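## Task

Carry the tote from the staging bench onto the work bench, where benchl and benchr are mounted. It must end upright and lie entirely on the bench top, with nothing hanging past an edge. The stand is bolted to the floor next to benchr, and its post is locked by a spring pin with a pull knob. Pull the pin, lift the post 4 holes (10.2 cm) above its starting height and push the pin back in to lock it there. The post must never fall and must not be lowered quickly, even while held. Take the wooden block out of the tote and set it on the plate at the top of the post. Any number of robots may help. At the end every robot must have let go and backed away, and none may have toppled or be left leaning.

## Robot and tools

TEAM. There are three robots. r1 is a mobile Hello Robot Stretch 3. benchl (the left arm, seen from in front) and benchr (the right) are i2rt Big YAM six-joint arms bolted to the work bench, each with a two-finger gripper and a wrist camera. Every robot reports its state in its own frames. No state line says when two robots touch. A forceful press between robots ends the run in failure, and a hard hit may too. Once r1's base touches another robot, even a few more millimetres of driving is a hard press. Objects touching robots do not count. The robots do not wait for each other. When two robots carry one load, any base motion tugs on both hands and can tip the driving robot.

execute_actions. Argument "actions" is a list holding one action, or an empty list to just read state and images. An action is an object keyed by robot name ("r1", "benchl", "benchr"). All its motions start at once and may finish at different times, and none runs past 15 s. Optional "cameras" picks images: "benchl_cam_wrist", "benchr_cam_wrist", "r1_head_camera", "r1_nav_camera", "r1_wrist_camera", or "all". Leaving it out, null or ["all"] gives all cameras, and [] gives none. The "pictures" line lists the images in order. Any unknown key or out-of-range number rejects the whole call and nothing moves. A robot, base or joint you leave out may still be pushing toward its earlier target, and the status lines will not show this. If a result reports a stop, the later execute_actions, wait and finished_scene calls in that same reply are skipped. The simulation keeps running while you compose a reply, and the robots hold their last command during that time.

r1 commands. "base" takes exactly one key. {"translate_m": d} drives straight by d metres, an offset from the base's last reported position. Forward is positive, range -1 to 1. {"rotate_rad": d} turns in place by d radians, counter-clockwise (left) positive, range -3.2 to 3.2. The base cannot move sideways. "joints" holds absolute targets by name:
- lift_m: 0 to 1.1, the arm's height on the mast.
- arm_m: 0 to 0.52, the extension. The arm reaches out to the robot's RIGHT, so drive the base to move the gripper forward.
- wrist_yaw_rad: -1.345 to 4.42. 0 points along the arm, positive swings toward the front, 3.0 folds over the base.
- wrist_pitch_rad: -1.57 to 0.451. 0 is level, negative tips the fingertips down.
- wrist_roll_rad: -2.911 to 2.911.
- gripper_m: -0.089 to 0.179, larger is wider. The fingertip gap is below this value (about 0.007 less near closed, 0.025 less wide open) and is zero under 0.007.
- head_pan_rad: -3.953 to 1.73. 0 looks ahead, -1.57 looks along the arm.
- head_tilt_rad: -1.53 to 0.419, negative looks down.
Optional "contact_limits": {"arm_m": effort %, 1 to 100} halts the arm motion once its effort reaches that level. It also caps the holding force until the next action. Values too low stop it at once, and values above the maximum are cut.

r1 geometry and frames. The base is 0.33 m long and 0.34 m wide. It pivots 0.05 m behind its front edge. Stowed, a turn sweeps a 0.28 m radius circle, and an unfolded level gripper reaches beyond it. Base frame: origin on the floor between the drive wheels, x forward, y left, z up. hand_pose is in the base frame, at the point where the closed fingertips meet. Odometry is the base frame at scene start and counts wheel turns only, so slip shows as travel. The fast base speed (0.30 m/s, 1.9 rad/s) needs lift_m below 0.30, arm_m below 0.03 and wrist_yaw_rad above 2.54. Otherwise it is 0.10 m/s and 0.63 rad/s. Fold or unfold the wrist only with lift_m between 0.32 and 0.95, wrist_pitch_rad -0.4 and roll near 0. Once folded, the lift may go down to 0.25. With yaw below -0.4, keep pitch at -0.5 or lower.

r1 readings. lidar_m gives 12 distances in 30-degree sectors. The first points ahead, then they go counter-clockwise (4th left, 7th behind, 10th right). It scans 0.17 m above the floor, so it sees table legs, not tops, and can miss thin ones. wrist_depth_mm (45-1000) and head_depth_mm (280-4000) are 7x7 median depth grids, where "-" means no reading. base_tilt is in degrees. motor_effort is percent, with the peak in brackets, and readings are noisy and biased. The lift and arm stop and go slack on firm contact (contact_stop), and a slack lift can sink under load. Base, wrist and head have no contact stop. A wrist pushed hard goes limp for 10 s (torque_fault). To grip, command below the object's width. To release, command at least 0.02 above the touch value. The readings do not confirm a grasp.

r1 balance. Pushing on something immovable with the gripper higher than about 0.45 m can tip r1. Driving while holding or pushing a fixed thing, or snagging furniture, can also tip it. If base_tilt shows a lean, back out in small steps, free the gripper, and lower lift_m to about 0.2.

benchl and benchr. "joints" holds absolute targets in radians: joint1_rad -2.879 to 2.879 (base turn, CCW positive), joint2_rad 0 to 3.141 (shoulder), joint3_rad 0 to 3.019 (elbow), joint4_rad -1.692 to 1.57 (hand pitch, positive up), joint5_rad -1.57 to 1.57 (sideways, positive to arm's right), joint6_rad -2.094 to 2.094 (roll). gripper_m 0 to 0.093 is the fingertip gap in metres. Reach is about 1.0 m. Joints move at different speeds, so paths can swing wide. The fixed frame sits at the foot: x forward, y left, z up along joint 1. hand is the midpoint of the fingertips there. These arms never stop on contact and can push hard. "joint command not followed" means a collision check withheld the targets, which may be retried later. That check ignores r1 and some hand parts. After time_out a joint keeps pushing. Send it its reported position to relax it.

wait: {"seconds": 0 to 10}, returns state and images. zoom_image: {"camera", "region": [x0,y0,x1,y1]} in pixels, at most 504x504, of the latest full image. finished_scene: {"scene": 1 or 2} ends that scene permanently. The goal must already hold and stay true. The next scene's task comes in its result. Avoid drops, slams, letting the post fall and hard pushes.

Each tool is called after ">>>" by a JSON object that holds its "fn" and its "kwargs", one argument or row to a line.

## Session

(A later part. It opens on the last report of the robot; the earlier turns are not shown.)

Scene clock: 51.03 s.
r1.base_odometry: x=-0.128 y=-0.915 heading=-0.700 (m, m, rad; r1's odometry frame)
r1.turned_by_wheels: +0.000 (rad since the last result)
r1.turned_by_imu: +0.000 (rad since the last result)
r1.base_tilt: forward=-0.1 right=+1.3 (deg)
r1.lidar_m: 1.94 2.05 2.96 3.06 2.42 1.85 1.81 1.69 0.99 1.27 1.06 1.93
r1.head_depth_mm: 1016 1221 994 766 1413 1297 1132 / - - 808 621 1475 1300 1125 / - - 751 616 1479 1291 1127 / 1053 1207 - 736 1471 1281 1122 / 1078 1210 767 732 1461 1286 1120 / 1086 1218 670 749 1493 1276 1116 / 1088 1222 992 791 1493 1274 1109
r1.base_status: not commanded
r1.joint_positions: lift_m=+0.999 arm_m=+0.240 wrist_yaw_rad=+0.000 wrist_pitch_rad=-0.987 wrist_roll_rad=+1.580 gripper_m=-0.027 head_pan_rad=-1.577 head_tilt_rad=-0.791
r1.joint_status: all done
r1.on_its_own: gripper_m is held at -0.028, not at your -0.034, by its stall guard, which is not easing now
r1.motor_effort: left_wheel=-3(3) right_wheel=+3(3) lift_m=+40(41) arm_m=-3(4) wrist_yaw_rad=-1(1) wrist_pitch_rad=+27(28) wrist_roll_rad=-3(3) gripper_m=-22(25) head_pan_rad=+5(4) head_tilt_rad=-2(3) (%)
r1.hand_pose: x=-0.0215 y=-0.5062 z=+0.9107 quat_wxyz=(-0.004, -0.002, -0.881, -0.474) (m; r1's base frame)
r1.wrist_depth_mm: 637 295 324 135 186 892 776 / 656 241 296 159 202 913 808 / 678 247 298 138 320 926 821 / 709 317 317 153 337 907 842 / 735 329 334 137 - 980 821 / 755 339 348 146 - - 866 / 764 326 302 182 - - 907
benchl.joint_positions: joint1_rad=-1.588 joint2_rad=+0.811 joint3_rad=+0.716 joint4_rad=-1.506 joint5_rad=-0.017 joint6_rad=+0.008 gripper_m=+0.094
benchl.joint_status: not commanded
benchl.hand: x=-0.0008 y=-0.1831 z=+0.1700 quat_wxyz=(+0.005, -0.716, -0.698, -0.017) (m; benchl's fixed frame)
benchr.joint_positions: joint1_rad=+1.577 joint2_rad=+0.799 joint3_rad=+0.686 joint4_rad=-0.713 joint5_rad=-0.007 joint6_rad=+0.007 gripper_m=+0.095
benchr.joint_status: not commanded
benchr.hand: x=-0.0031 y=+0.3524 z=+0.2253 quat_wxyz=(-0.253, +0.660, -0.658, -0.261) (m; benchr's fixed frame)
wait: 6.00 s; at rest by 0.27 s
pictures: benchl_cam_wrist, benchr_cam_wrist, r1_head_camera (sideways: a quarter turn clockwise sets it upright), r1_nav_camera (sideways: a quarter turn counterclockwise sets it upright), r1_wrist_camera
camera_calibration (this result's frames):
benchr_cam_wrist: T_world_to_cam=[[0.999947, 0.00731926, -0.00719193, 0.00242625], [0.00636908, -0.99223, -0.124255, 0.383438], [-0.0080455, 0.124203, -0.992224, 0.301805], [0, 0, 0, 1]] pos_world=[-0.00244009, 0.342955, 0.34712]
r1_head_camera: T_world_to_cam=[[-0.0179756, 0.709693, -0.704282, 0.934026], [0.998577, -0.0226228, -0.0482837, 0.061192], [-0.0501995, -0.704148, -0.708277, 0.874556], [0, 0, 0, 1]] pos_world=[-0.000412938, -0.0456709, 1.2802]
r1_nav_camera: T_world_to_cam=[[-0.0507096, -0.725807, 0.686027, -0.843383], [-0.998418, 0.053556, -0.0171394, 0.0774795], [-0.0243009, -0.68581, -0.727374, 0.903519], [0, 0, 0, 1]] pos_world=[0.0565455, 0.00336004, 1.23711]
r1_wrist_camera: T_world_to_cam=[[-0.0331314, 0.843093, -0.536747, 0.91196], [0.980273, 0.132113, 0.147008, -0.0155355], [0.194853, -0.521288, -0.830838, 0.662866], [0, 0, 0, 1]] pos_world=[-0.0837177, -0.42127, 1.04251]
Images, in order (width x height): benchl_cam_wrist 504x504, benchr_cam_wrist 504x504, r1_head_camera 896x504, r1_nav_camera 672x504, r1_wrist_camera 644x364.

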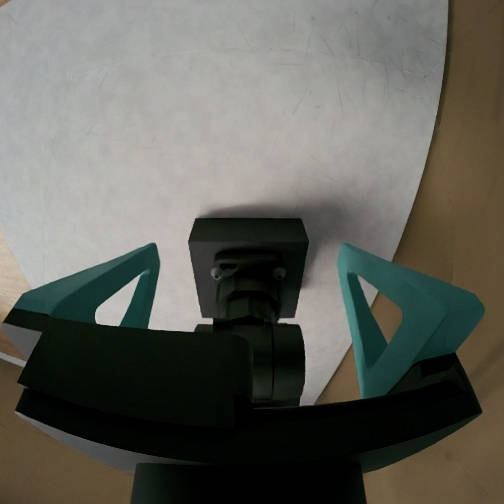

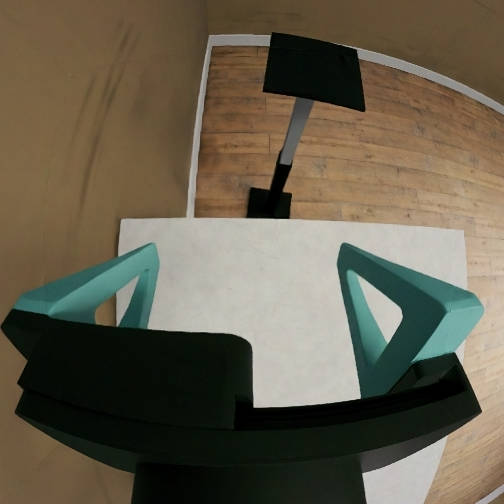

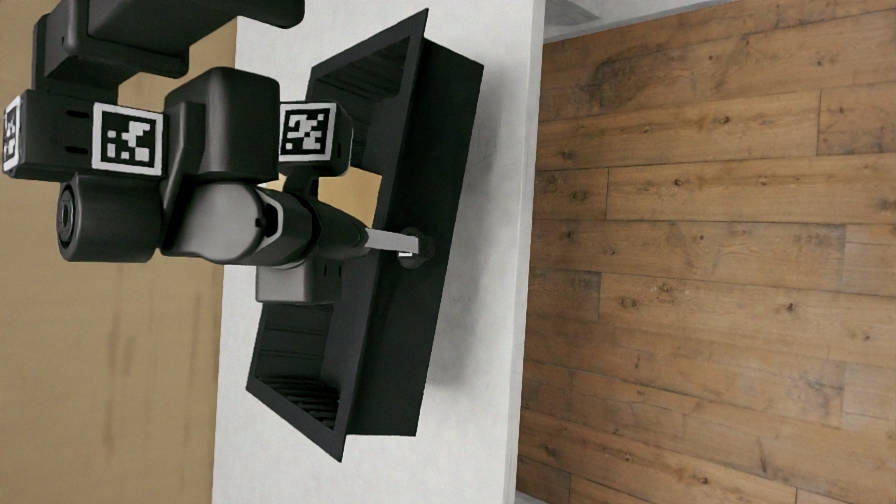

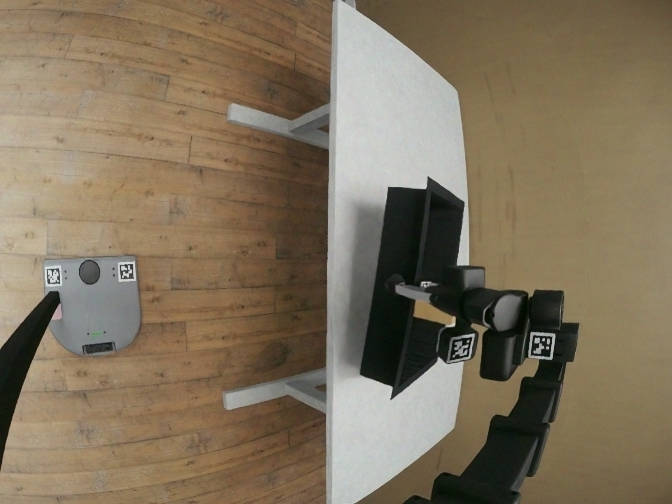

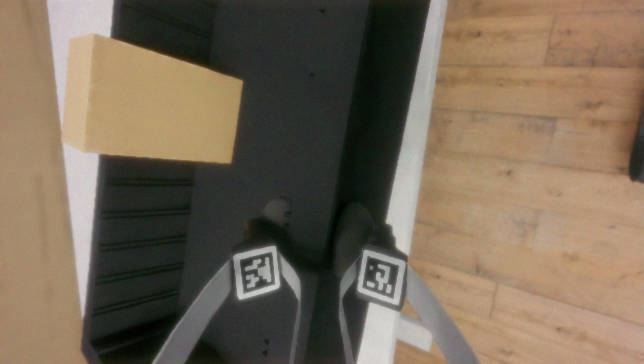

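>>> {"fn": "execute_actions", "kwargs": {
  "actions": [
    {"r1":{"base":{"rotate_rad":1.57},"joints":{"arm_m":0.08,"lift_m":1.03}}}
  ],
  "cameras": ["r1_nav_camera"]
}}

>>> {"fn": "execute_actions", "kwargs": {
  "actions": [
    {"r1":{"base":{"translate_m":1.0}}}
  ],
  "cameras": ["r1_wrist_camera"]
}}

>>> {"fn": "execute_actions", "kwargs": {
  "actions": [
    {"r1":{"base":{"translate_m":1.0}}}
  ],
  "cameras": ["r1_wrist_camera"]
}}

>>> {"fn": "execute_actions", "kwargs": {
  "actions": [
    {"r1":{"base":{"rotate_rad":1.57},"joints":{"head_tilt_rad":-0.6}}}
  ]
}}

Scene clock: 55.77 s.
r1.base_odometry: x=-0.128 y=-0.915 heading=+0.870 (m, m, rad; r1's odometry frame)
r1.turned_by_wheels: +1.570 (rad since the last result)
r1.turned_by_imu: +1.573 (rad since the last result)
r1.base_tilt: forward=-0.1 right=+1.3 (deg)
r1.lidar_m: 3.06 2.40 1.85 1.81 1.68 0.99 1.27 1.06 1.95 1.93 2.06 2.98
r1.head_depth_mm: - - - - 480 1299 1129 / 1578 - - - 484 1295 1126 / 1611 - - - 489 1295 1127 / 1634 1916 1367 - 1440 1285 1123 / 1670 1915 660 454 1434 1284 1114 / 1679 1929 640 458 1451 1274 1116 / 1694 1949 2158 451 1452 1274 1110
r1.base_status: done
r1.joint_positions: lift_m=+1.029 arm_m=+0.080 wrist_yaw_rad=+0.002 wrist_pitch_rad=-0.982 wrist_roll_rad=+1.581 gripper_m=-0.027 head_pan_rad=-1.577 head_tilt_rad=-0.791
r1.joint_status: all done
r1.on_its_own: gripper_m is held at -0.028, not at your -0.034, by its stall guard, which is not easing now
r1.motor_effort: left_wheel=-4(9) right_wheel=+4(11) lift_m=+40(41) arm_m=-3(4) wrist_yaw_rad=-2(2) wrist_pitch_rad=+26(28) wrist_roll_rad=-4(5) gripper_m=-22(23) head_pan_rad=+4(4) head_tilt_rad=-3(3) (%)
r1.hand_pose: x=-0.0213 y=-0.3472 z=+0.9412 quat_wxyz=(-0.004, -0.002, -0.882, -0.472) (m; r1's base frame)
r1.wrist_depth_mm: - 299 326 247 184 920 801 / - 240 297 158 199 932 - / - 245 297 139 - 948 - / - 320 318 154 - 979 875 / - 332 335 137 - 982 874 / - 341 350 146 - - 900 / - 323 303 182 - - 916
benchl.joint_positions: joint1_rad=-1.588 joint2_rad=+0.811 joint3_rad=+0.716 joint4_rad=-1.506 joint5_rad=-0.017 joint6_rad=+0.008 gripper_m=+0.094
benchl.joint_status: not commanded
benchl.hand: x=-0.0008 y=-0.1831 z=+0.1700 quat_wxyz=(+0.005, -0.716, -0.698, -0.017) (m; benchl's fixed frame)
benchr.joint_positions: joint1_rad=+1.577 joint2_rad=+0.799 joint3_rad=+0.686 joint4_rad=-0.713 joint5_rad=-0.007 joint6_rad=+0.007 gripper_m=+0.095
benchr.joint_status: not commanded
benchr.hand: x=-0.0031 y=+0.3524 z=+0.2253 quat_wxyz=(-0.253, +0.660, -0.658, -0.261) (m; benchr's fixed frame)
pictures: r1_nav_camera (sideways: a quarter turn counterclockwise sets it upright)
camera_calibration (this result's frames):
r1_nav_camera: T_world_to_cam=[[-0.0507095, -0.725807, 0.686027, -0.843383], [-0.998418, 0.0535557, -0.0171394, 0.0774794], [-0.0243007, -0.68581, -0.727375, 0.903519], [0, 0, 0, 1]] pos_world=[0.0565455, 0.00336006, 1.23711]
Images, in order (width x height): r1_nav_camera 672x504.

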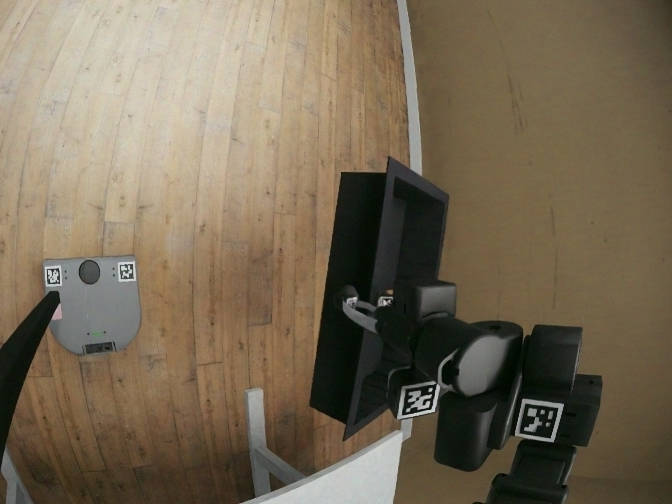

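Scene clock: 67.17 s.
r1.base_odometry: x=+0.517 y=-0.151 heading=+0.870 (m, m, rad; r1's odometry frame)
r1.turned_by_wheels: +0.000 (rad since the last result)
r1.turned_by_imu: -0.003 (rad since the last result)
r1.base_tilt: forward=+0.0 right=+1.3 (deg)
r1.lidar_m: 2.48 2.19 1.77 1.74 1.84 1.89 2.26 1.98 2.05 2.01 2.13 2.10
r1.head_depth_mm: - - - - 483 1304 1128 / 1646 - - - 485 1297 1125 / 1657 - - - 489 1293 1130 / 1703 1999 1400 - 1439 1290 1123 / 1722 1982 656 453 1439 1280 1116 / 1749 2001 638 456 1460 1272 1115 / 1758 2020 2196 449 1464 1272 1108
r1.base_status: done
r1.joint_positions: lift_m=+1.029 arm_m=+0.080 wrist_yaw_rad=+0.002 wrist_pitch_rad=-0.982 wrist_roll_rad=+1.581 gripper_m=-0.027 head_pan_rad=-1.577 head_tilt_rad=-0.791
r1.joint_status: not commanded
r1.on_its_own: gripper_m is held at -0.028, not at your -0.034, by its stall guard, which is not easing now
r1.motor_effort: left_wheel=-3(4) right_wheel=+3(8) lift_m=+41(40) arm_m=-3(3) wrist_yaw_rad=-2(2) wrist_pitch_rad=+26(26) wrist_roll_rad=-4(4) gripper_m=-21(23) head_pan_rad=+5(4) head_tilt_rad=-3(3) (%)
r1.hand_pose: x=-0.0213 y=-0.3472 z=+0.9412 quat_wxyz=(-0.004, -0.002, -0.882, -0.472) (m; r1's base frame)
r1.wrist_depth_mm: - 299 321 135 188 919 807 / - 241 299 159 200 956 - / - 250 298 139 - 972 - / - 320 320 154 - 993 868 / - 324 331 137 - - 904 / - 337 347 146 - - 904 / - 324 304 180 - - 907
benchl.joint_positions: joint1_rad=-1.588 joint2_rad=+0.811 joint3_rad=+0.716 joint4_rad=-1.506 joint5_rad=-0.017 joint6_rad=+0.008 gripper_m=+0.094
benchl.joint_status: not commanded
benchl.hand: x=-0.0008 y=-0.1831 z=+0.1700 quat_wxyz=(+0.005, -0.716, -0.698, -0.017) (m; benchl's fixed frame)
benchr.joint_positions: joint1_rad=+1.577 joint2_rad=+0.799 joint3_rad=+0.686 joint4_rad=-0.713 joint5_rad=-0.007 joint6_rad=+0.007 gripper_m=+0.095
benchr.joint_status: not commanded
benchr.hand: x=-0.0031 y=+0.3524 z=+0.2253 quat_wxyz=(-0.253, +0.660, -0.658, -0.261) (m; benchr's fixed frame)
pictures: r1_wrist_camera
camera_calibration (this result's frames):
r1_wrist_camera: T_world_to_cam=[[-0.033479, 0.840766, -0.540363, 0.796875], [0.980104, 0.133454, 0.146921, -0.0406633], [0.19564, -0.524693, -0.828506, 0.76773], [0, 0, 0, 1]] pos_world=[-0.0836657, -0.261736, 1.07264]
Images, in order (width x height): r1_wrist_camera 644x364.

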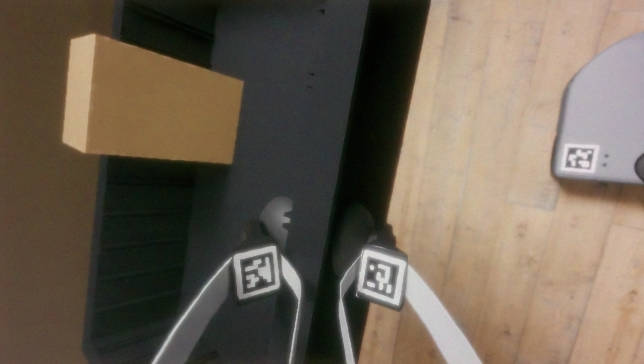

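Scene clock: 78.57 s.
r1.base_odometry: x=+1.163 y=+0.613 heading=+0.870 (m, m, rad; r1's odometry frame)
r1.turned_by_wheels: +0.000 (rad since the last result)
r1.turned_by_imu: -0.003 (rad since the last result)
r1.base_tilt: forward=-0.1 right=+1.3 (deg)
r1.lidar_m: 1.48 1.26 1.71 1.67 1.77 2.55 2.86 2.78 2.12 2.08 1.97 1.16
r1.head_depth_mm: - - - - 482 1299 1132 / 1709 - - - 486 1297 1125 / 1730 - - - 489 1291 1123 / 1756 2049 1443 - 1429 1280 1122 / 1791 2050 655 454 1434 1277 1120 / 1809 2062 638 455 1448 1276 1114 / 1814 2083 2266 449 1458 1275 1109
r1.base_status: done
r1.joint_positions: lift_m=+1.029 arm_m=+0.080 wrist_yaw_rad=+0.002 wrist_pitch_rad=-0.982 wrist_roll_rad=+1.581 gripper_m=-0.027 head_pan_rad=-1.577 head_tilt_rad=-0.791
r1.joint_status: not commanded
r1.on_its_own: gripper_m is held at -0.028, not at your -0.034, by its stall guard, which is not easing now
r1.motor_effort: left_wheel=-3(5) right_wheel=+3(7) lift_m=+40(40) arm_m=-3(3) wrist_yaw_rad=-1(2) wrist_pitch_rad=+26(26) wrist_roll_rad=-4(4) gripper_m=-23(22) head_pan_rad=+4(4) head_tilt_rad=-3(3) (%)
r1.hand_pose: x=-0.0213 y=-0.3472 z=+0.9412 quat_wxyz=(-0.004, -0.002, -0.882, -0.472) (m; r1's base frame)
r1.wrist_depth_mm: - 299 322 135 187 913 833 / - 242 299 159 200 923 - / - 248 297 138 - 942 - / - 322 321 154 - 969 879 / - 324 334 138 - 985 888 / - 335 346 146 - - 907 / - 324 303 181 - - 901
benchl.joint_positions: joint1_rad=-1.588 joint2_rad=+0.811 joint3_rad=+0.716 joint4_rad=-1.506 joint5_rad=-0.017 joint6_rad=+0.008 gripper_m=+0.094
benchl.joint_status: not commanded
benchl.hand: x=-0.0008 y=-0.1831 z=+0.1700 quat_wxyz=(+0.005, -0.716, -0.698, -0.017) (m; benchl's fixed frame)
benchr.joint_positions: joint1_rad=+1.577 joint2_rad=+0.799 joint3_rad=+0.686 joint4_rad=-0.713 joint5_rad=-0.007 joint6_rad=+0.007 gripper_m=+0.095
benchr.joint_status: not commanded
benchr.hand: x=-0.0031 y=+0.3524 z=+0.2253 quat_wxyz=(-0.253, +0.660, -0.658, -0.261) (m; benchr's fixed frame)
pictures: r1_wrist_camera
camera_calibration (this result's frames):
r1_wrist_camera: T_world_to_cam=[[-0.0334791, 0.840766, -0.540363, 0.796875], [0.980104, 0.133454, 0.146921, -0.0406633], [0.19564, -0.524693, -0.828506, 0.76773], [0, 0, 0, 1]] pos_world=[-0.0836657, -0.261736, 1.07264]
Images, in order (width x height): r1_wrist_camera 644x364.

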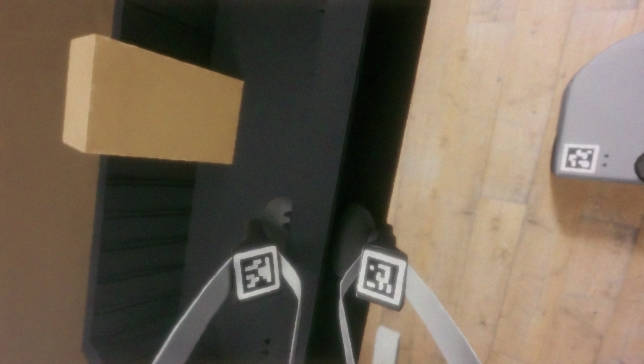

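Scene clock: 82.03 s.
r1.base_odometry: x=+1.163 y=+0.613 heading=+2.439 (m, m, rad; r1's odometry frame)
r1.turned_by_wheels: +1.570 (rad since the last result)
r1.turned_by_imu: +1.573 (rad since the last result)
r1.base_tilt: forward=-0.1 right=+1.3 (deg)
r1.lidar_m: 1.67 1.77 2.58 2.86 2.74 2.12 2.07 1.96 1.16 1.48 1.26 1.71
r1.head_depth_mm: 1172 1290 - - - 455 1205 / 1173 1283 - - - 458 1208 / 1162 1347 - - - 462 1206 / 1209 1357 1461 665 - 1357 1196 / 1180 1371 1448 668 440 1337 1201 / 1190 1340 1224 656 443 1343 1196 / 1218 1360 1357 1004 443 1381 1192
r1.base_status: done
r1.joint_positions: lift_m=+1.029 arm_m=+0.080 wrist_yaw_rad=+0.002 wrist_pitch_rad=-0.983 wrist_roll_rad=+1.581 gripper_m=-0.027 head_pan_rad=-1.577 head_tilt_rad=-0.606
r1.joint_status: all done
r1.on_its_own: gripper_m is held at -0.028, not at your -0.034, by its stall guard, which is not easing now
r1.motor_effort: left_wheel=-3(9) right_wheel=+4(10) lift_m=+40(40) arm_m=-3(3) wrist_yaw_rad=-2(1) wrist_pitch_rad=+26(26) wrist_roll_rad=-3(5) gripper_m=-22(22) head_pan_rad=+4(5) head_tilt_rad=+2(12) (%)
r1.hand_pose: x=-0.0213 y=-0.3472 z=+0.9412 quat_wxyz=(-0.004, -0.002, -0.882, -0.472) (m; r1's base frame)
r1.wrist_depth_mm: 674 299 322 251 185 918 815 / 767 241 299 158 198 924 - / 832 249 296 138 - 954 - / 891 322 322 153 - - 871 / 844 326 337 138 - 986 898 / 852 339 346 146 - - 902 / - 324 306 182 - - 908
benchl.joint_positions: joint1_rad=-1.588 joint2_rad=+0.811 joint3_rad=+0.716 joint4_rad=-1.506 joint5_rad=-0.017 joint6_rad=+0.008 gripper_m=+0.094
benchl.joint_status: not commanded
benchl.hand: x=-0.0008 y=-0.1831 z=+0.1700 quat_wxyz=(+0.005, -0.716, -0.698, -0.017) (m; benchl's fixed frame)
benchr.joint_positions: joint1_rad=+1.577 joint2_rad=+0.799 joint3_rad=+0.686 joint4_rad=-0.713 joint5_rad=-0.007 joint6_rad=+0.007 gripper_m=+0.095
benchr.joint_status: not commanded
benchr.hand: x=-0.0031 y=+0.3524 z=+0.2253 quat_wxyz=(-0.253, +0.660, -0.658, -0.261) (m; benchr's fixed frame)
pictures: benchl_cam_wrist, benchr_cam_wrist, r1_head_camera (sideways: a quarter turn clockwise sets it upright), r1_nav_camera (sideways: a quarter turn counterclockwise sets it upright), r1_wrist_camera
camera_calibration (this result's frames):
benchr_cam_wrist: T_world_to_cam=[[0.999947, 0.00731926, -0.00719193, 0.00242625], [0.00636908, -0.99223, -0.124255, 0.383438], [-0.0080455, 0.124203, -0.992224, 0.301805], [0, 0, 0, 1]] pos_world=[-0.00244009, 0.342955, 0.34712]
r1_head_camera: T_world_to_cam=[[-0.0188358, 0.568309, -0.8226, 1.08825], [0.998526, -0.0312021, -0.0444206, 0.0561741], [-0.0509115, -0.822223, -0.566883, 0.690635], [0, 0, 0, 1]] pos_world=[-0.000432002, -0.0488542, 1.2892]
r1_nav_camera: T_world_to_cam=[[-0.049868, -0.587494, 0.807691, -1.00196], [-0.998442, 0.0495963, -0.0255702, 0.0884607], [-0.0250361, -0.807707, -0.589052, 0.723602], [0, 0, 0, 1]] pos_world=[0.0564732, -0.00857502, 1.23777]
r1_wrist_camera: T_world_to_cam=[[-0.0334911, 0.840873, -0.540196, 0.796695], [0.980101, 0.133443, 0.146954, -0.0407048], [0.195654, -0.524525, -0.828609, 0.767894], [0, 0, 0, 1]] pos_world=[-0.0836647, -0.261708, 1.07264]
Images, in order (width x height): benchl_cam_wrist 504x504, benchr_cam_wrist 504x504, r1_head_camera 896x504, r1_nav_camera 672x504, r1_wrist_camera 644x364.

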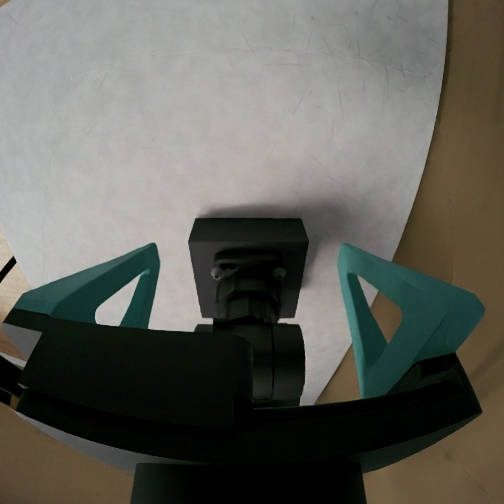

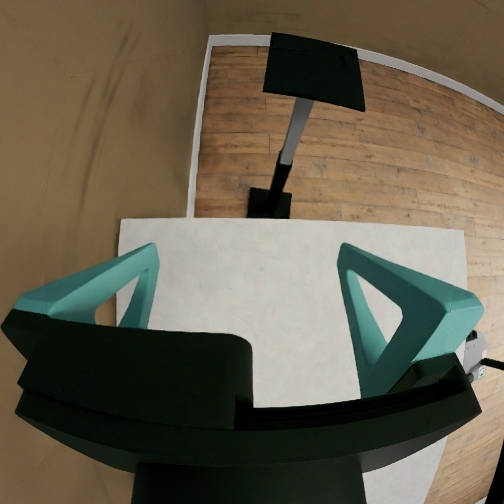

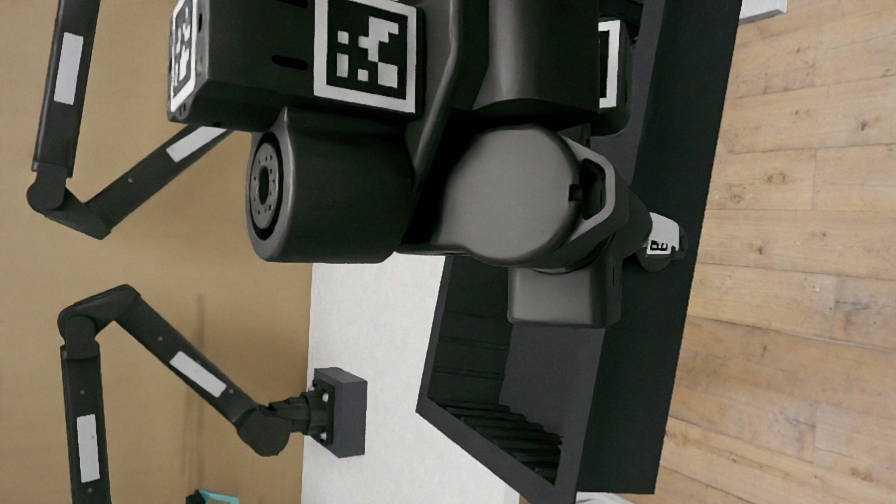

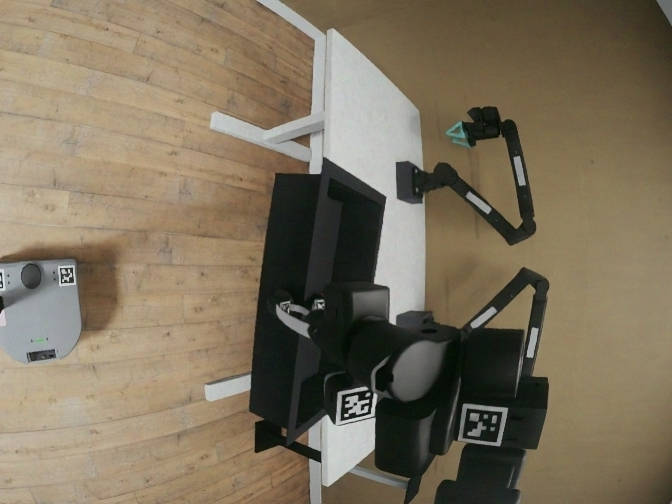

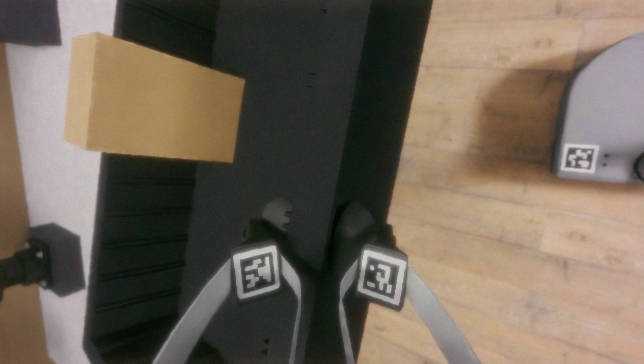

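>>> {"fn": "execute_actions", "kwargs": {
  "actions": [
    {"r1":{"joints":{"arm_m":0.52,"head_tilt_rad":-0.75}}}
  ],
  "cameras": []
}}

>>> {"fn": "execute_actions", "kwargs": {
  "actions": [
    {"r1":{"joints":{"lift_m":0.93}}}
  ],
  "cameras": ["r1_head_camera","r1_wrist_camera"]
}}

>>> {"fn": "execute_actions", "kwargs": {
  "actions": [
    {"r1":{"joints":{"lift_m":0.865,"wrist_pitch_rad":-1.08}}}
  ],
  "cameras": ["r1_head_camera","r1_wrist_camera"]
}}

Scene clock: 87.57 s.
r1.base_odometry: x=+1.163 y=+0.613 heading=+2.439 (m, m, rad; r1's odometry frame)
r1.turned_by_wheels: +0.000 (rad since the last result)
r1.turned_by_imu: +0.000 (rad since the last result)
r1.base_tilt: forward=-0.1 right=+1.3 (deg)
r1.lidar_m: 1.67 1.78 2.58 2.87 2.74 2.12 2.08 1.95 1.16 1.48 1.26 1.70
r1.head_depth_mm: - 1365 1124 959 1541 1327 1149 / 1032 1128 987 958 1581 1319 1145 / 1296 983 807 952 1573 1312 1142 / 1245 950 981 1749 1571 1319 1141 / 1234 985 1009 1743 1555 1314 1133 / 1221 1170 1049 1724 1556 1307 1127 / 1264 1377 1079 1733 1544 1293 1129
r1.base_status: not commanded
r1.joint_positions: lift_m=+1.029 arm_m=+0.520 wrist_yaw_rad=+0.001 wrist_pitch_rad=-0.984 wrist_roll_rad=+1.581 gripper_m=-0.027 head_pan_rad=-1.577 head_tilt_rad=-0.741
r1.joint_status: all done
r1.on_its_own: gripper_m is held at -0.028, not at your -0.034, by its stall guard, which is not easing now
r1.motor_effort: left_wheel=-3(4) right_wheel=+4(4) lift_m=+40(40) arm_m=+3(3) wrist_yaw_rad=-1(2) wrist_pitch_rad=+27(27) wrist_roll_rad=-4(4) gripper_m=-22(23) head_pan_rad=+5(5) head_tilt_rad=-3(11) (%)
r1.hand_pose: x=-0.0214 y=-0.7862 z=+0.9411 quat_wxyz=(-0.004, -0.002, -0.881, -0.473) (m; r1's base frame)
r1.wrist_depth_mm: 615 300 321 135 187 302 810 / 606 240 300 159 201 313 813 / 615 246 300 139 331 900 849 / 685 319 317 154 343 929 861 / 693 326 337 137 355 979 875 / 712 340 345 147 362 - 894 / 515 323 303 182 393 - 888
benchl.joint_positions: joint1_rad=-1.588 joint2_rad=+0.811 joint3_rad=+0.716 joint4_rad=-1.506 joint5_rad=-0.017 joint6_rad=+0.008 gripper_m=+0.094
benchl.joint_status: not commanded
benchl.hand: x=-0.0008 y=-0.1831 z=+0.1700 quat_wxyz=(+0.005, -0.716, -0.698, -0.017) (m; benchl's fixed frame)
benchr.joint_positions: joint1_rad=+1.577 joint2_rad=+0.799 joint3_rad=+0.686 joint4_rad=-0.713 joint5_rad=-0.007 joint6_rad=+0.007 gripper_m=+0.095
benchr.joint_status: not commanded
benchr.hand: x=-0.0031 y=+0.3524 z=+0.2253 quat_wxyz=(-0.253, +0.660, -0.658, -0.261) (m; benchr's fixed frame)
pictures: none
No camera images: the call's "cameras" was empty. Leave "cameras" out to get every camera's image.

Scene clock: 89.30 s.
r1.base_odometry: x=+1.163 y=+0.613 heading=+2.439 (m, m, rad; r1's odometry frame)
r1.turned_by_wheels: +0.000 (rad since the last result)
r1.turned_by_imu: +0.000 (rad since the last result)
r1.base_tilt: forward=+0.0 right=+1.4 (deg)
r1.lidar_m: 1.67 1.78 2.58 2.86 2.74 2.12 2.08 1.96 1.17 1.48 1.26 1.70
r1.head_depth_mm: 1223 1356 - - 1534 1336 1145 / 1186 - 932 1363 1582 1322 1143 / 992 - 867 947 1569 1330 1138 / 1246 1394 871 1756 1571 1323 1131 / 1230 1389 972 1743 1559 1310 1133 / 1226 1207 1003 1728 1546 1313 1126 / 1271 1370 1081 1725 1557 1301 1123
r1.base_status: not commanded
r1.joint_positions: lift_m=+0.930 arm_m=+0.520 wrist_yaw_rad=+0.001 wrist_pitch_rad=-0.979 wrist_roll_rad=+1.581 gripper_m=-0.027 head_pan_rad=-1.577 head_tilt_rad=-0.741
r1.joint_status: all done
r1.on_its_own: gripper_m is held at -0.028, not at your -0.034, by its stall guard, which is not easing now
r1.motor_effort: left_wheel=-3(3) right_wheel=+3(4) lift_m=+20(37) arm_m=+3(3) wrist_yaw_rad=-1(1) wrist_pitch_rad=+25(27) wrist_roll_rad=-4(4) gripper_m=-22(23) head_pan_rad=+4(4) head_tilt_rad=-3(3) (%)
r1.hand_pose: x=-0.0214 y=-0.7873 z=+0.8427 quat_wxyz=(-0.004, -0.002, -0.882, -0.471) (m; r1's base frame)
r1.wrist_depth_mm: 513 287 305 131 188 218 716 / 394 238 284 139 228 226 747 / 576 245 289 136 237 810 772 / 622 318 310 141 250 851 772 / 636 329 326 137 256 872 785 / 670 340 341 146 259 896 819 / 503 321 303 186 288 920 837
benchl.joint_positions: joint1_rad=-1.588 joint2_rad=+0.811 joint3_rad=+0.716 joint4_rad=-1.506 joint5_rad=-0.017 joint6_rad=+0.008 gripper_m=+0.094
benchl.joint_status: not commanded
benchl.hand: x=-0.0008 y=-0.1831 z=+0.1700 quat_wxyz=(+0.005, -0.716, -0.698, -0.017) (m; benchl's fixed frame)
benchr.joint_positions: joint1_rad=+1.577 joint2_rad=+0.799 joint3_rad=+0.686 joint4_rad=-0.713 joint5_rad=-0.007 joint6_rad=+0.007 gripper_m=+0.095
benchr.joint_status: not commanded
benchr.hand: x=-0.0031 y=+0.3524 z=+0.2253 quat_wxyz=(-0.253, +0.660, -0.658, -0.261) (m; benchr's fixed frame)
pictures: r1_head_camera (sideways: a quarter turn clockwise sets it upright), r1_wrist_camera
camera_calibration (this result's frames):
r1_head_camera: T_world_to_cam=[[-0.0181978, 0.673671, -0.738808, 0.979023], [0.998563, -0.0250057, -0.047397, 0.0600407], [-0.0504044, -0.738609, -0.672248, 0.827696], [0, 0, 0, 1]] pos_world=[-0.000418889, -0.0466945, 1.28257]
r1_wrist_camera: T_world_to_cam=[[-0.0331431, 0.839144, -0.542899, 1.11444], [0.980167, 0.13348, 0.146479, 0.0329932], [0.195383, -0.527276, -0.826925, 0.451834], [0, 0, 0, 1]] pos_world=[-0.0836832, -0.701341, 0.97383]
Images, in order (width x height): r1_head_camera 896x504, r1_wrist_camera 644x364.

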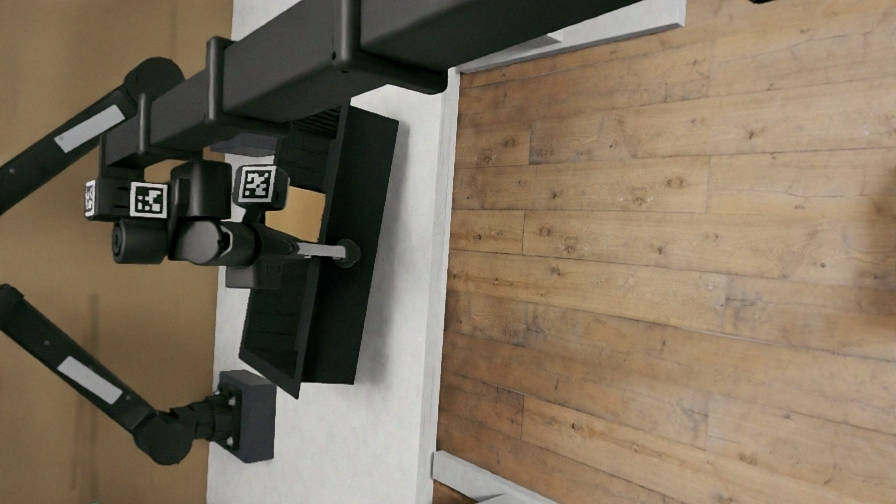

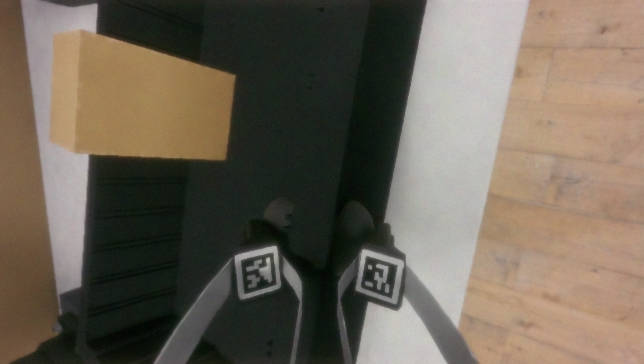

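Scene clock: 91.53 s.
r1.base_odometry: x=+1.163 y=+0.613 heading=+2.439 (m, m, rad; r1's odometry frame)
r1.turned_by_wheels: +0.000 (rad since the last result)
r1.turned_by_imu: +0.000 (rad since the last result)
r1.base_tilt: forward=-0.1 right=+1.3 (deg)
r1.lidar_m: 1.67 1.78 2.58 2.87 2.74 2.12 2.08 1.96 1.17 1.48 1.26 1.70
r1.head_depth_mm: 1223 1370 1150 - - 1301 1125 / 1189 1128 - 1779 1537 1324 1137 / 1223 1332 1018 1778 1571 1323 1143 / 1249 1365 1013 1762 1567 1313 1139 / 1231 1390 1029 1757 1567 1320 1135 / 1225 1212 1084 1753 1551 1306 1130 / 1271 1370 1084 1737 1559 1302 1123
r1.base_status: not commanded
r1.joint_positions: lift_m=+0.875 arm_m=+0.520 wrist_yaw_rad=+0.001 wrist_pitch_rad=-1.105 wrist_roll_rad=+1.567 gripper_m=-0.027 head_pan_rad=-1.577 head_tilt_rad=-0.741
r1.joint_status: lift_m contact_stop (moved -0.055 of -0.065); the others done
r1.on_its_own: gripper_m is held at -0.028, not at your -0.034, by its stall guard, which is not easing now; lift_m is slack since a contact_stop, until your next command for it (your +0.865 is given up)
r1.motor_effort: left_wheel=+0(4) right_wheel=+0(3) lift_m=+25(25) arm_m=+2(3) wrist_yaw_rad=-1(1) wrist_pitch_rad=+8(26) wrist_roll_rad=+1(4) gripper_m=-17(22) head_pan_rad=+4(4) head_tilt_rad=-2(3) (%)
r1.hand_pose: x=-0.0214 y=-0.7580 z=+0.7737 quat_wxyz=(+0.002, +0.001, -0.851, -0.525) (m; r1's base frame)
r1.wrist_depth_mm: 235 260 228 112 182 784 701 / 195 243 235 116 189 807 705 / 202 250 244 121 199 805 717 / 264 291 251 126 207 833 778 / 272 301 270 128 916 845 769 / 282 316 278 134 945 874 792 / 289 319 276 176 965 929 804
benchl.joint_positions: joint1_rad=-1.588 joint2_rad=+0.811 joint3_rad=+0.716 joint4_rad=-1.506 joint5_rad=-0.017 joint6_rad=+0.008 gripper_m=+0.094
benchl.joint_status: not commanded
benchl.hand: x=-0.0008 y=-0.1831 z=+0.1700 quat_wxyz=(+0.005, -0.716, -0.698, -0.017) (m; benchl's fixed frame)
benchr.joint_positions: joint1_rad=+1.577 joint2_rad=+0.799 joint3_rad=+0.686 joint4_rad=-0.713 joint5_rad=-0.007 joint6_rad=+0.007 gripper_m=+0.095
benchr.joint_status: not commanded
benchr.hand: x=-0.0031 y=+0.3524 z=+0.2253 quat_wxyz=(-0.253, +0.660, -0.658, -0.261) (m; benchr's fixed frame)
pictures: r1_head_camera (sideways: a quarter turn clockwise sets it upright), r1_wrist_camera
camera_calibration (this result's frames):
r1_head_camera: T_world_to_cam=[[-0.018196, 0.673904, -0.738595, 0.978746], [0.998563, -0.0249913, -0.047403, 0.0600485], [-0.0504035, -0.738396, -0.672481, 0.828], [0, 0, 0, 1]] pos_world=[-0.000418879, -0.0466884, 1.28256]
r1_wrist_camera: T_world_to_cam=[[-0.0467752, 0.900078, -0.43321, 1.01346], [0.979679, 0.126015, 0.156041, 0.0261352], [0.19504, -0.417108, -0.887683, 0.540744], [0, 0, 0, 1]] pos_world=[-0.0836659, -0.689941, 0.914973]
Images, in order (width x height): r1_head_camera 896x504, r1_wrist_camera 644x364.

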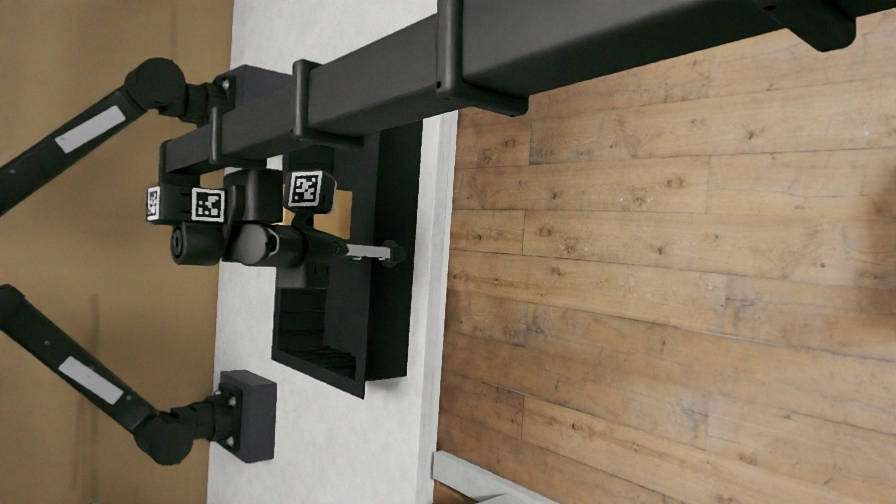

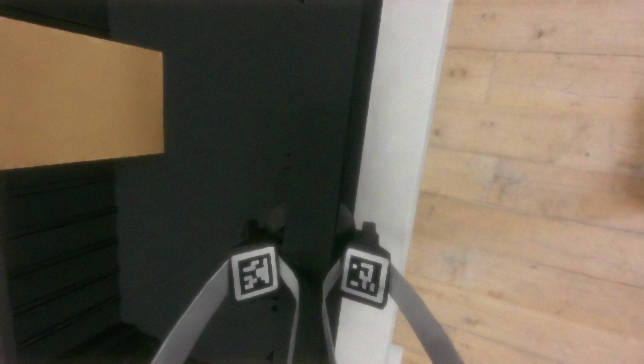

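>>> {"fn": "execute_actions", "kwargs": {
  "actions": [
    {"r1":{"joints":{"gripper_m":0.09,"lift_m":0.88}}}
  ],
  "cameras": []
}}

>>> {"fn": "execute_actions", "kwargs": {
  "actions": [
    {"r1":{"joints":{"lift_m":0.98}}}
  ],
  "cameras": ["r1_wrist_camera"]
}}

>>> {"fn": "execute_actions", "kwargs": {
  "actions": [
    {"r1":{"base":{"translate_m":-0.85},"joints":{"arm_m":0.0,"wrist_pitch_rad":0,"wrist_roll_rad":0,"head_tilt_rad":-0.6}},"benchl":{"joints":{"joint1_rad":-0.3}}}
  ]
}}

Scene clock: 94.00 s.
r1.base_odometry: x=+1.163 y=+0.613 heading=+2.439 (m, m, rad; r1's odometry frame)
r1.turned_by_wheels: +0.000 (rad since the last result)
r1.turned_by_imu: +0.000 (rad since the last result)
r1.base_tilt: forward=-0.1 right=+1.4 (deg)
r1.lidar_m: 1.67 1.78 2.58 2.87 2.74 2.12 2.08 1.96 1.16 1.48 1.26 1.70
r1.head_depth_mm: 1218 1364 1172 - - 1304 1123 / 1186 1133 - 1326 1529 1324 1144 / 1216 - 1017 1765 1571 1321 1142 / 1246 1362 1005 1759 1569 1317 1136 / 1231 1398 1028 1750 1567 1311 1133 / 1222 1205 1086 1730 1547 1312 1128 / 1270 1364 1079 1741 1542 1305 1123
r1.base_status: not commanded
r1.joint_positions: lift_m=+0.879 arm_m=+0.520 wrist_yaw_rad=+0.001 wrist_pitch_rad=-1.088 wrist_roll_rad=+1.567 gripper_m=+0.090 head_pan_rad=-1.577 head_tilt_rad=-0.741
r1.joint_status: all done
r1.motor_effort: left_wheel=-1(1) right_wheel=+1(2) lift_m=+35(35) arm_m=+2(2) wrist_yaw_rad=-2(1) wrist_pitch_rad=+3(8) wrist_roll_rad=+1(1) gripper_m=+1(81) head_pan_rad=+4(4) head_tilt_rad=-3(3) (%)
r1.hand_pose: x=-0.0214 y=-0.7620 z=+0.7799 quat_wxyz=(+0.002, +0.001, -0.855, -0.518) (m; r1's base frame)
r1.wrist_depth_mm: 231 266 234 115 180 763 724 / 194 237 240 119 191 800 733 / 197 247 248 123 198 825 736 / 253 301 254 128 207 817 762 / 270 312 260 133 217 862 765 / 274 322 268 139 219 872 768 / 282 315 290 150 965 893 821
benchl.joint_positions: joint1_rad=-1.588 joint2_rad=+0.811 joint3_rad=+0.716 joint4_rad=-1.506 joint5_rad=-0.017 joint6_rad=+0.008 gripper_m=+0.094
benchl.joint_status: not commanded
benchl.hand: x=-0.0008 y=-0.1831 z=+0.1700 quat_wxyz=(+0.005, -0.716, -0.698, -0.017) (m; benchl's fixed frame)
benchr.joint_positions: joint1_rad=+1.577 joint2_rad=+0.799 joint3_rad=+0.686 joint4_rad=-0.713 joint5_rad=-0.007 joint6_rad=+0.007 gripper_m=+0.095
benchr.joint_status: not commanded
benchr.hand: x=-0.0031 y=+0.3524 z=+0.2253 quat_wxyz=(-0.253, +0.660, -0.658, -0.261) (m; benchr's fixed frame)
pictures: none
No camera images: the call's "cameras" was empty. Leave "cameras" out to get every camera's image.

Scene clock: 95.73 s.
r1.base_odometry: x=+1.163 y=+0.613 heading=+2.439 (m, m, rad; r1's odometry frame)
r1.turned_by_wheels: +0.000 (rad since the last result)
r1.turned_by_imu: +0.000 (rad since the last result)
r1.base_tilt: forward=-0.1 right=+1.4 (deg)
r1.lidar_m: 1.67 1.78 2.59 2.86 2.74 2.12 2.08 1.96 1.16 1.48 1.26 1.70
r1.head_depth_mm: 1213 - - 960 1545 1339 1144 / 1187 1141 1030 951 1579 1330 1143 / - 1392 1019 1768 1574 1323 1137 / 1223 1356 1011 1752 1557 1313 1139 / 1232 1401 1030 1741 1553 1309 1132 / 1226 1209 1086 1745 1551 1302 1129 / 1269 1370 1082 1737 1539 1301 1122
r1.base_status: not commanded
r1.joint_positions: lift_m=+0.979 arm_m=+0.520 wrist_yaw_rad=+0.001 wrist_pitch_rad=-1.088 wrist_roll_rad=+1.567 gripper_m=+0.090 head_pan_rad=-1.577 head_tilt_rad=-0.741
r1.joint_status: all done
r1.motor_effort: left_wheel=-1(1) right_wheel=+1(1) lift_m=+35(34) arm_m=+2(2) wrist_yaw_rad=-2(2) wrist_pitch_rad=+2(3) wrist_roll_rad=+2(1) gripper_m=+1(0) head_pan_rad=+4(4) head_tilt_rad=-3(2) (%)
r1.hand_pose: x=-0.0214 y=-0.7621 z=+0.8799 quat_wxyz=(+0.002, +0.001, -0.855, -0.518) (m; r1's base frame)
r1.wrist_depth_mm: 496 319 350 308 269 861 793 / 508 259 339 317 271 915 789 / 532 272 352 329 284 907 820 / 565 367 388 338 295 926 841 / 602 442 390 347 231 954 859 / 607 531 399 358 323 977 869 / 492 514 339 337 - 990 922
benchl.joint_positions: joint1_rad=-1.588 joint2_rad=+0.811 joint3_rad=+0.716 joint4_rad=-1.506 joint5_rad=-0.017 joint6_rad=+0.008 gripper_m=+0.094
benchl.joint_status: not commanded
benchl.hand: x=-0.0008 y=-0.1831 z=+0.1700 quat_wxyz=(+0.005, -0.716, -0.698, -0.017) (m; benchl's fixed frame)
benchr.joint_positions: joint1_rad=+1.577 joint2_rad=+0.799 joint3_rad=+0.686 joint4_rad=-0.713 joint5_rad=-0.007 joint6_rad=+0.007 gripper_m=+0.095
benchr.joint_status: not commanded
benchr.hand: x=-0.0031 y=+0.3524 z=+0.2253 quat_wxyz=(-0.253, +0.660, -0.658, -0.261) (m; benchr's fixed frame)
pictures: r1_wrist_camera
camera_calibration (this result's frames):
r1_wrist_camera: T_world_to_cam=[[-0.0467712, 0.892474, -0.448667, 1.071], [0.979674, 0.128695, 0.15387, 0.014025], [0.195066, -0.432351, -0.880353, 0.615254], [0, 0, 0, 1]] pos_world=[-0.0836632, -0.691639, 1.02001]
Images, in order (width x height): r1_wrist_camera 644x364.

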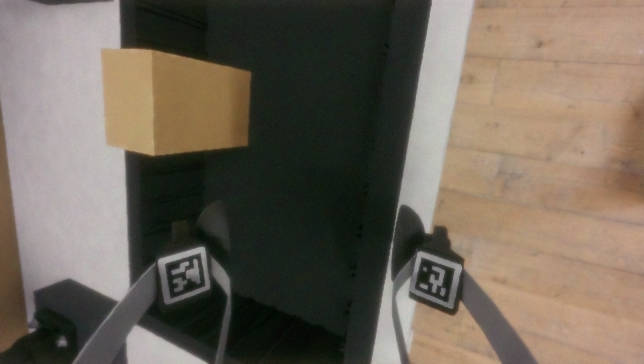

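Scene clock: 105.17 s.
r1.base_odometry: x=+1.812 y=+0.064 heading=+2.439 (m, m, rad; r1's odometry frame)
r1.turned_by_wheels: +0.000 (rad since the last result)
r1.turned_by_imu: +0.002 (rad since the last result)
r1.base_tilt: forward=+0.0 right=+1.3 (deg)
r1.lidar_m: 2.52 2.69 3.15 2.90 1.62 1.25 1.23 1.31 1.44 1.03 1.50 1.83
r1.head_depth_mm: 1145 1275 1424 1578 - - - / 1161 1281 1433 1606 - - - / 1155 1284 1388 - - - - / 1163 1294 1436 - - - - / 1174 1314 1421 1675 1706 1423 1193 / 1168 1319 1413 1016 1412 1404 1196 / 1137 1318 1415 1004 1642 1421 1191
r1.base_status: done
r1.joint_positions: lift_m=+0.979 arm_m=+0.001 wrist_yaw_rad=+0.001 wrist_pitch_rad=-0.023 wrist_roll_rad=+0.004 gripper_m=+0.090 head_pan_rad=-1.577 head_tilt_rad=-0.606
r1.joint_status: all done
joint sent to its limit — the command would take r1.arm_m past its lower limit, so that joint was sent only as far as its limit.
r1.motor_effort: left_wheel=-1(7) right_wheel=+2(5) lift_m=+35(35) arm_m=-3(5) wrist_yaw_rad=-2(1) wrist_pitch_rad=+7(9) wrist_roll_rad=-1(2) gripper_m=+1(0) head_pan_rad=+4(4) head_tilt_rad=+2(12) (%)
r1.hand_pose: x=-0.0211 y=-0.4020 z=+1.0883 quat_wxyz=(+0.706, +0.009, -0.708, -0.008) (m; r1's base frame)
r1.wrist_depth_mm: - - - - - - - / 939 - - - - - - / - - - - - - - / - - - - - - - / - 987 - - - - - / 775 893 809 - - - - / 612 638 680 - - - -
benchl.joint_positions: joint1_rad=-0.308 joint2_rad=+0.811 joint3_rad=+0.716 joint4_rad=-1.506 joint5_rad=-0.017 joint6_rad=+0.008 gripper_m=+0.094
benchl.joint_status: all done
benchl.hand: x=+0.1752 y=-0.0532 z=+0.1700 quat_wxyz=(+0.014, -0.157, -0.987, -0.010) (m; benchl's fixed frame)
benchr.joint_positions: joint1_rad=+1.577 joint2_rad=+0.799 joint3_rad=+0.686 joint4_rad=-0.713 joint5_rad=-0.007 joint6_rad=+0.007 gripper_m=+0.095
benchr.joint_status: not commanded
benchr.hand: x=-0.0031 y=+0.3524 z=+0.2253 quat_wxyz=(-0.253, +0.660, -0.658, -0.261) (m; benchr's fixed frame)
pictures: benchl_cam_wrist, benchr_cam_wrist, r1_head_camera (sideways: a quarter turn clockwise sets it upright), r1_nav_camera (sideways: a quarter turn counterclockwise sets it upright), r1_wrist_camera
camera_calibration (this result's frames):
benchl_cam_wrist: T_world_to_cam=[[-0.305326, -0.952191, -0.0104386, 0.00262119], [-0.756854, 0.236009, 0.609485, 0.043827], [-0.577882, 0.193992, -0.792729, 0.373532], [0, 0, 0, 1]] pos_world=[0.249828, -0.08031, 0.269425]
benchr_cam_wrist: T_world_to_cam=[[0.999947, 0.00731926, -0.00719193, 0.00242625], [0.00636908, -0.99223, -0.124255, 0.383438], [-0.0080455, 0.124203, -0.992224, 0.301805], [0, 0, 0, 1]] pos_world=[-0.00244009, 0.342955, 0.34712]
r1_head_camera: T_world_to_cam=[[-0.0188404, 0.568049, -0.822779, 1.08849], [0.998526, -0.0312107, -0.0444127, 0.0561638], [-0.0509081, -0.822402, -0.566624, 0.690298], [0, 0, 0, 1]] pos_world=[-0.000431764, -0.0488582, 1.28922]
r1_nav_camera: T_world_to_cam=[[-0.0498633, -0.587239, 0.807876, -1.0022], [-0.998442, 0.0495829, -0.0255839, 0.0884786], [-0.0250329, -0.807893, -0.588797, 0.72327], [0, 0, 0, 1]] pos_world=[0.0564731, -0.00859497, 1.23778]
r1_wrist_camera: T_world_to_cam=[[-0.999151, 0.0139953, 0.0387464, -0.0605618], [-0.0347475, 0.218951, -0.975117, 1.17888], [-0.0221306, -0.975636, -0.218278, 0.0108091], [0, 0, 0, 1]] pos_world=[-0.0193078, -0.246724, 1.15426]
Images, in order (width x height): benchl_cam_wrist 504x504, benchr_cam_wrist 504x504, r1_head_camera 896x504, r1_nav_camera 672x504, r1_wrist_camera 644x364.

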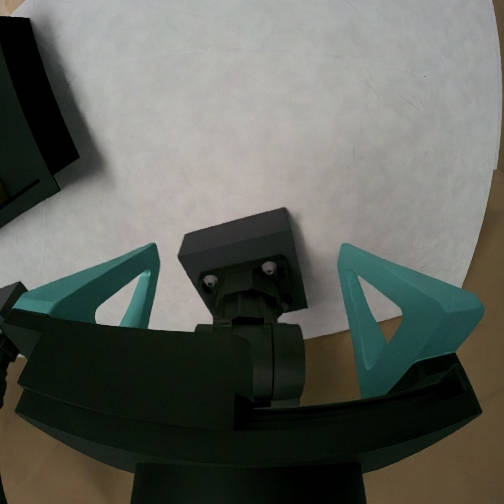

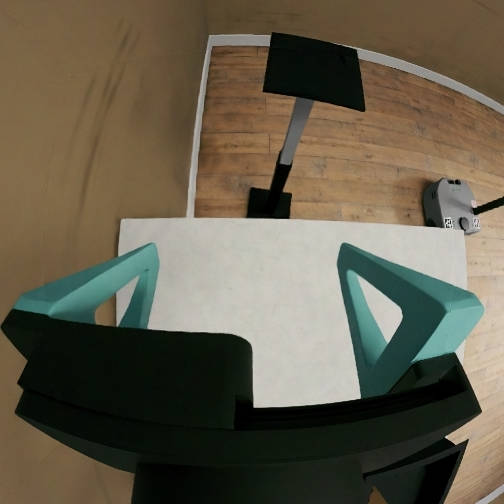

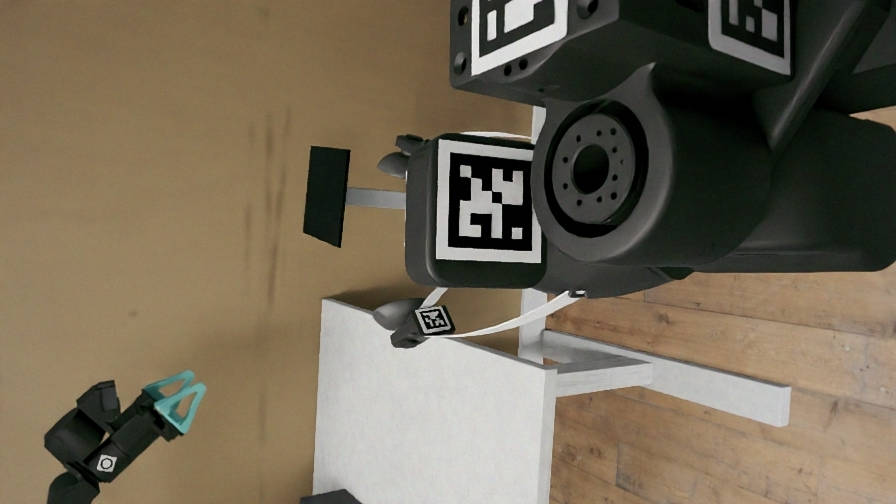

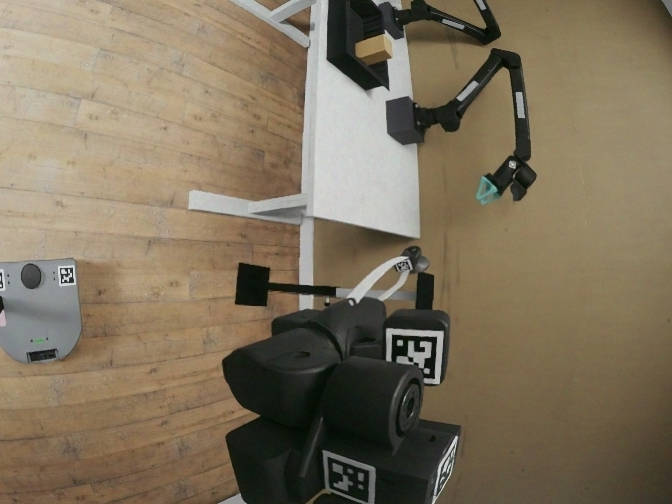

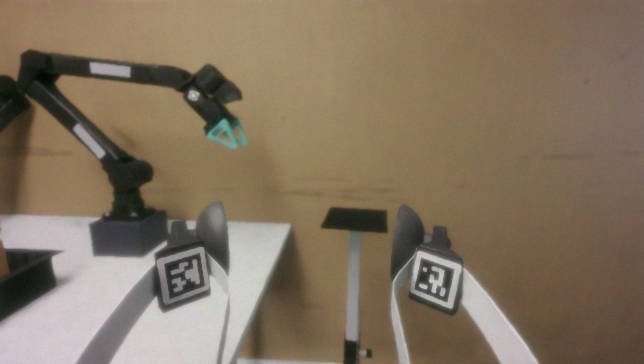

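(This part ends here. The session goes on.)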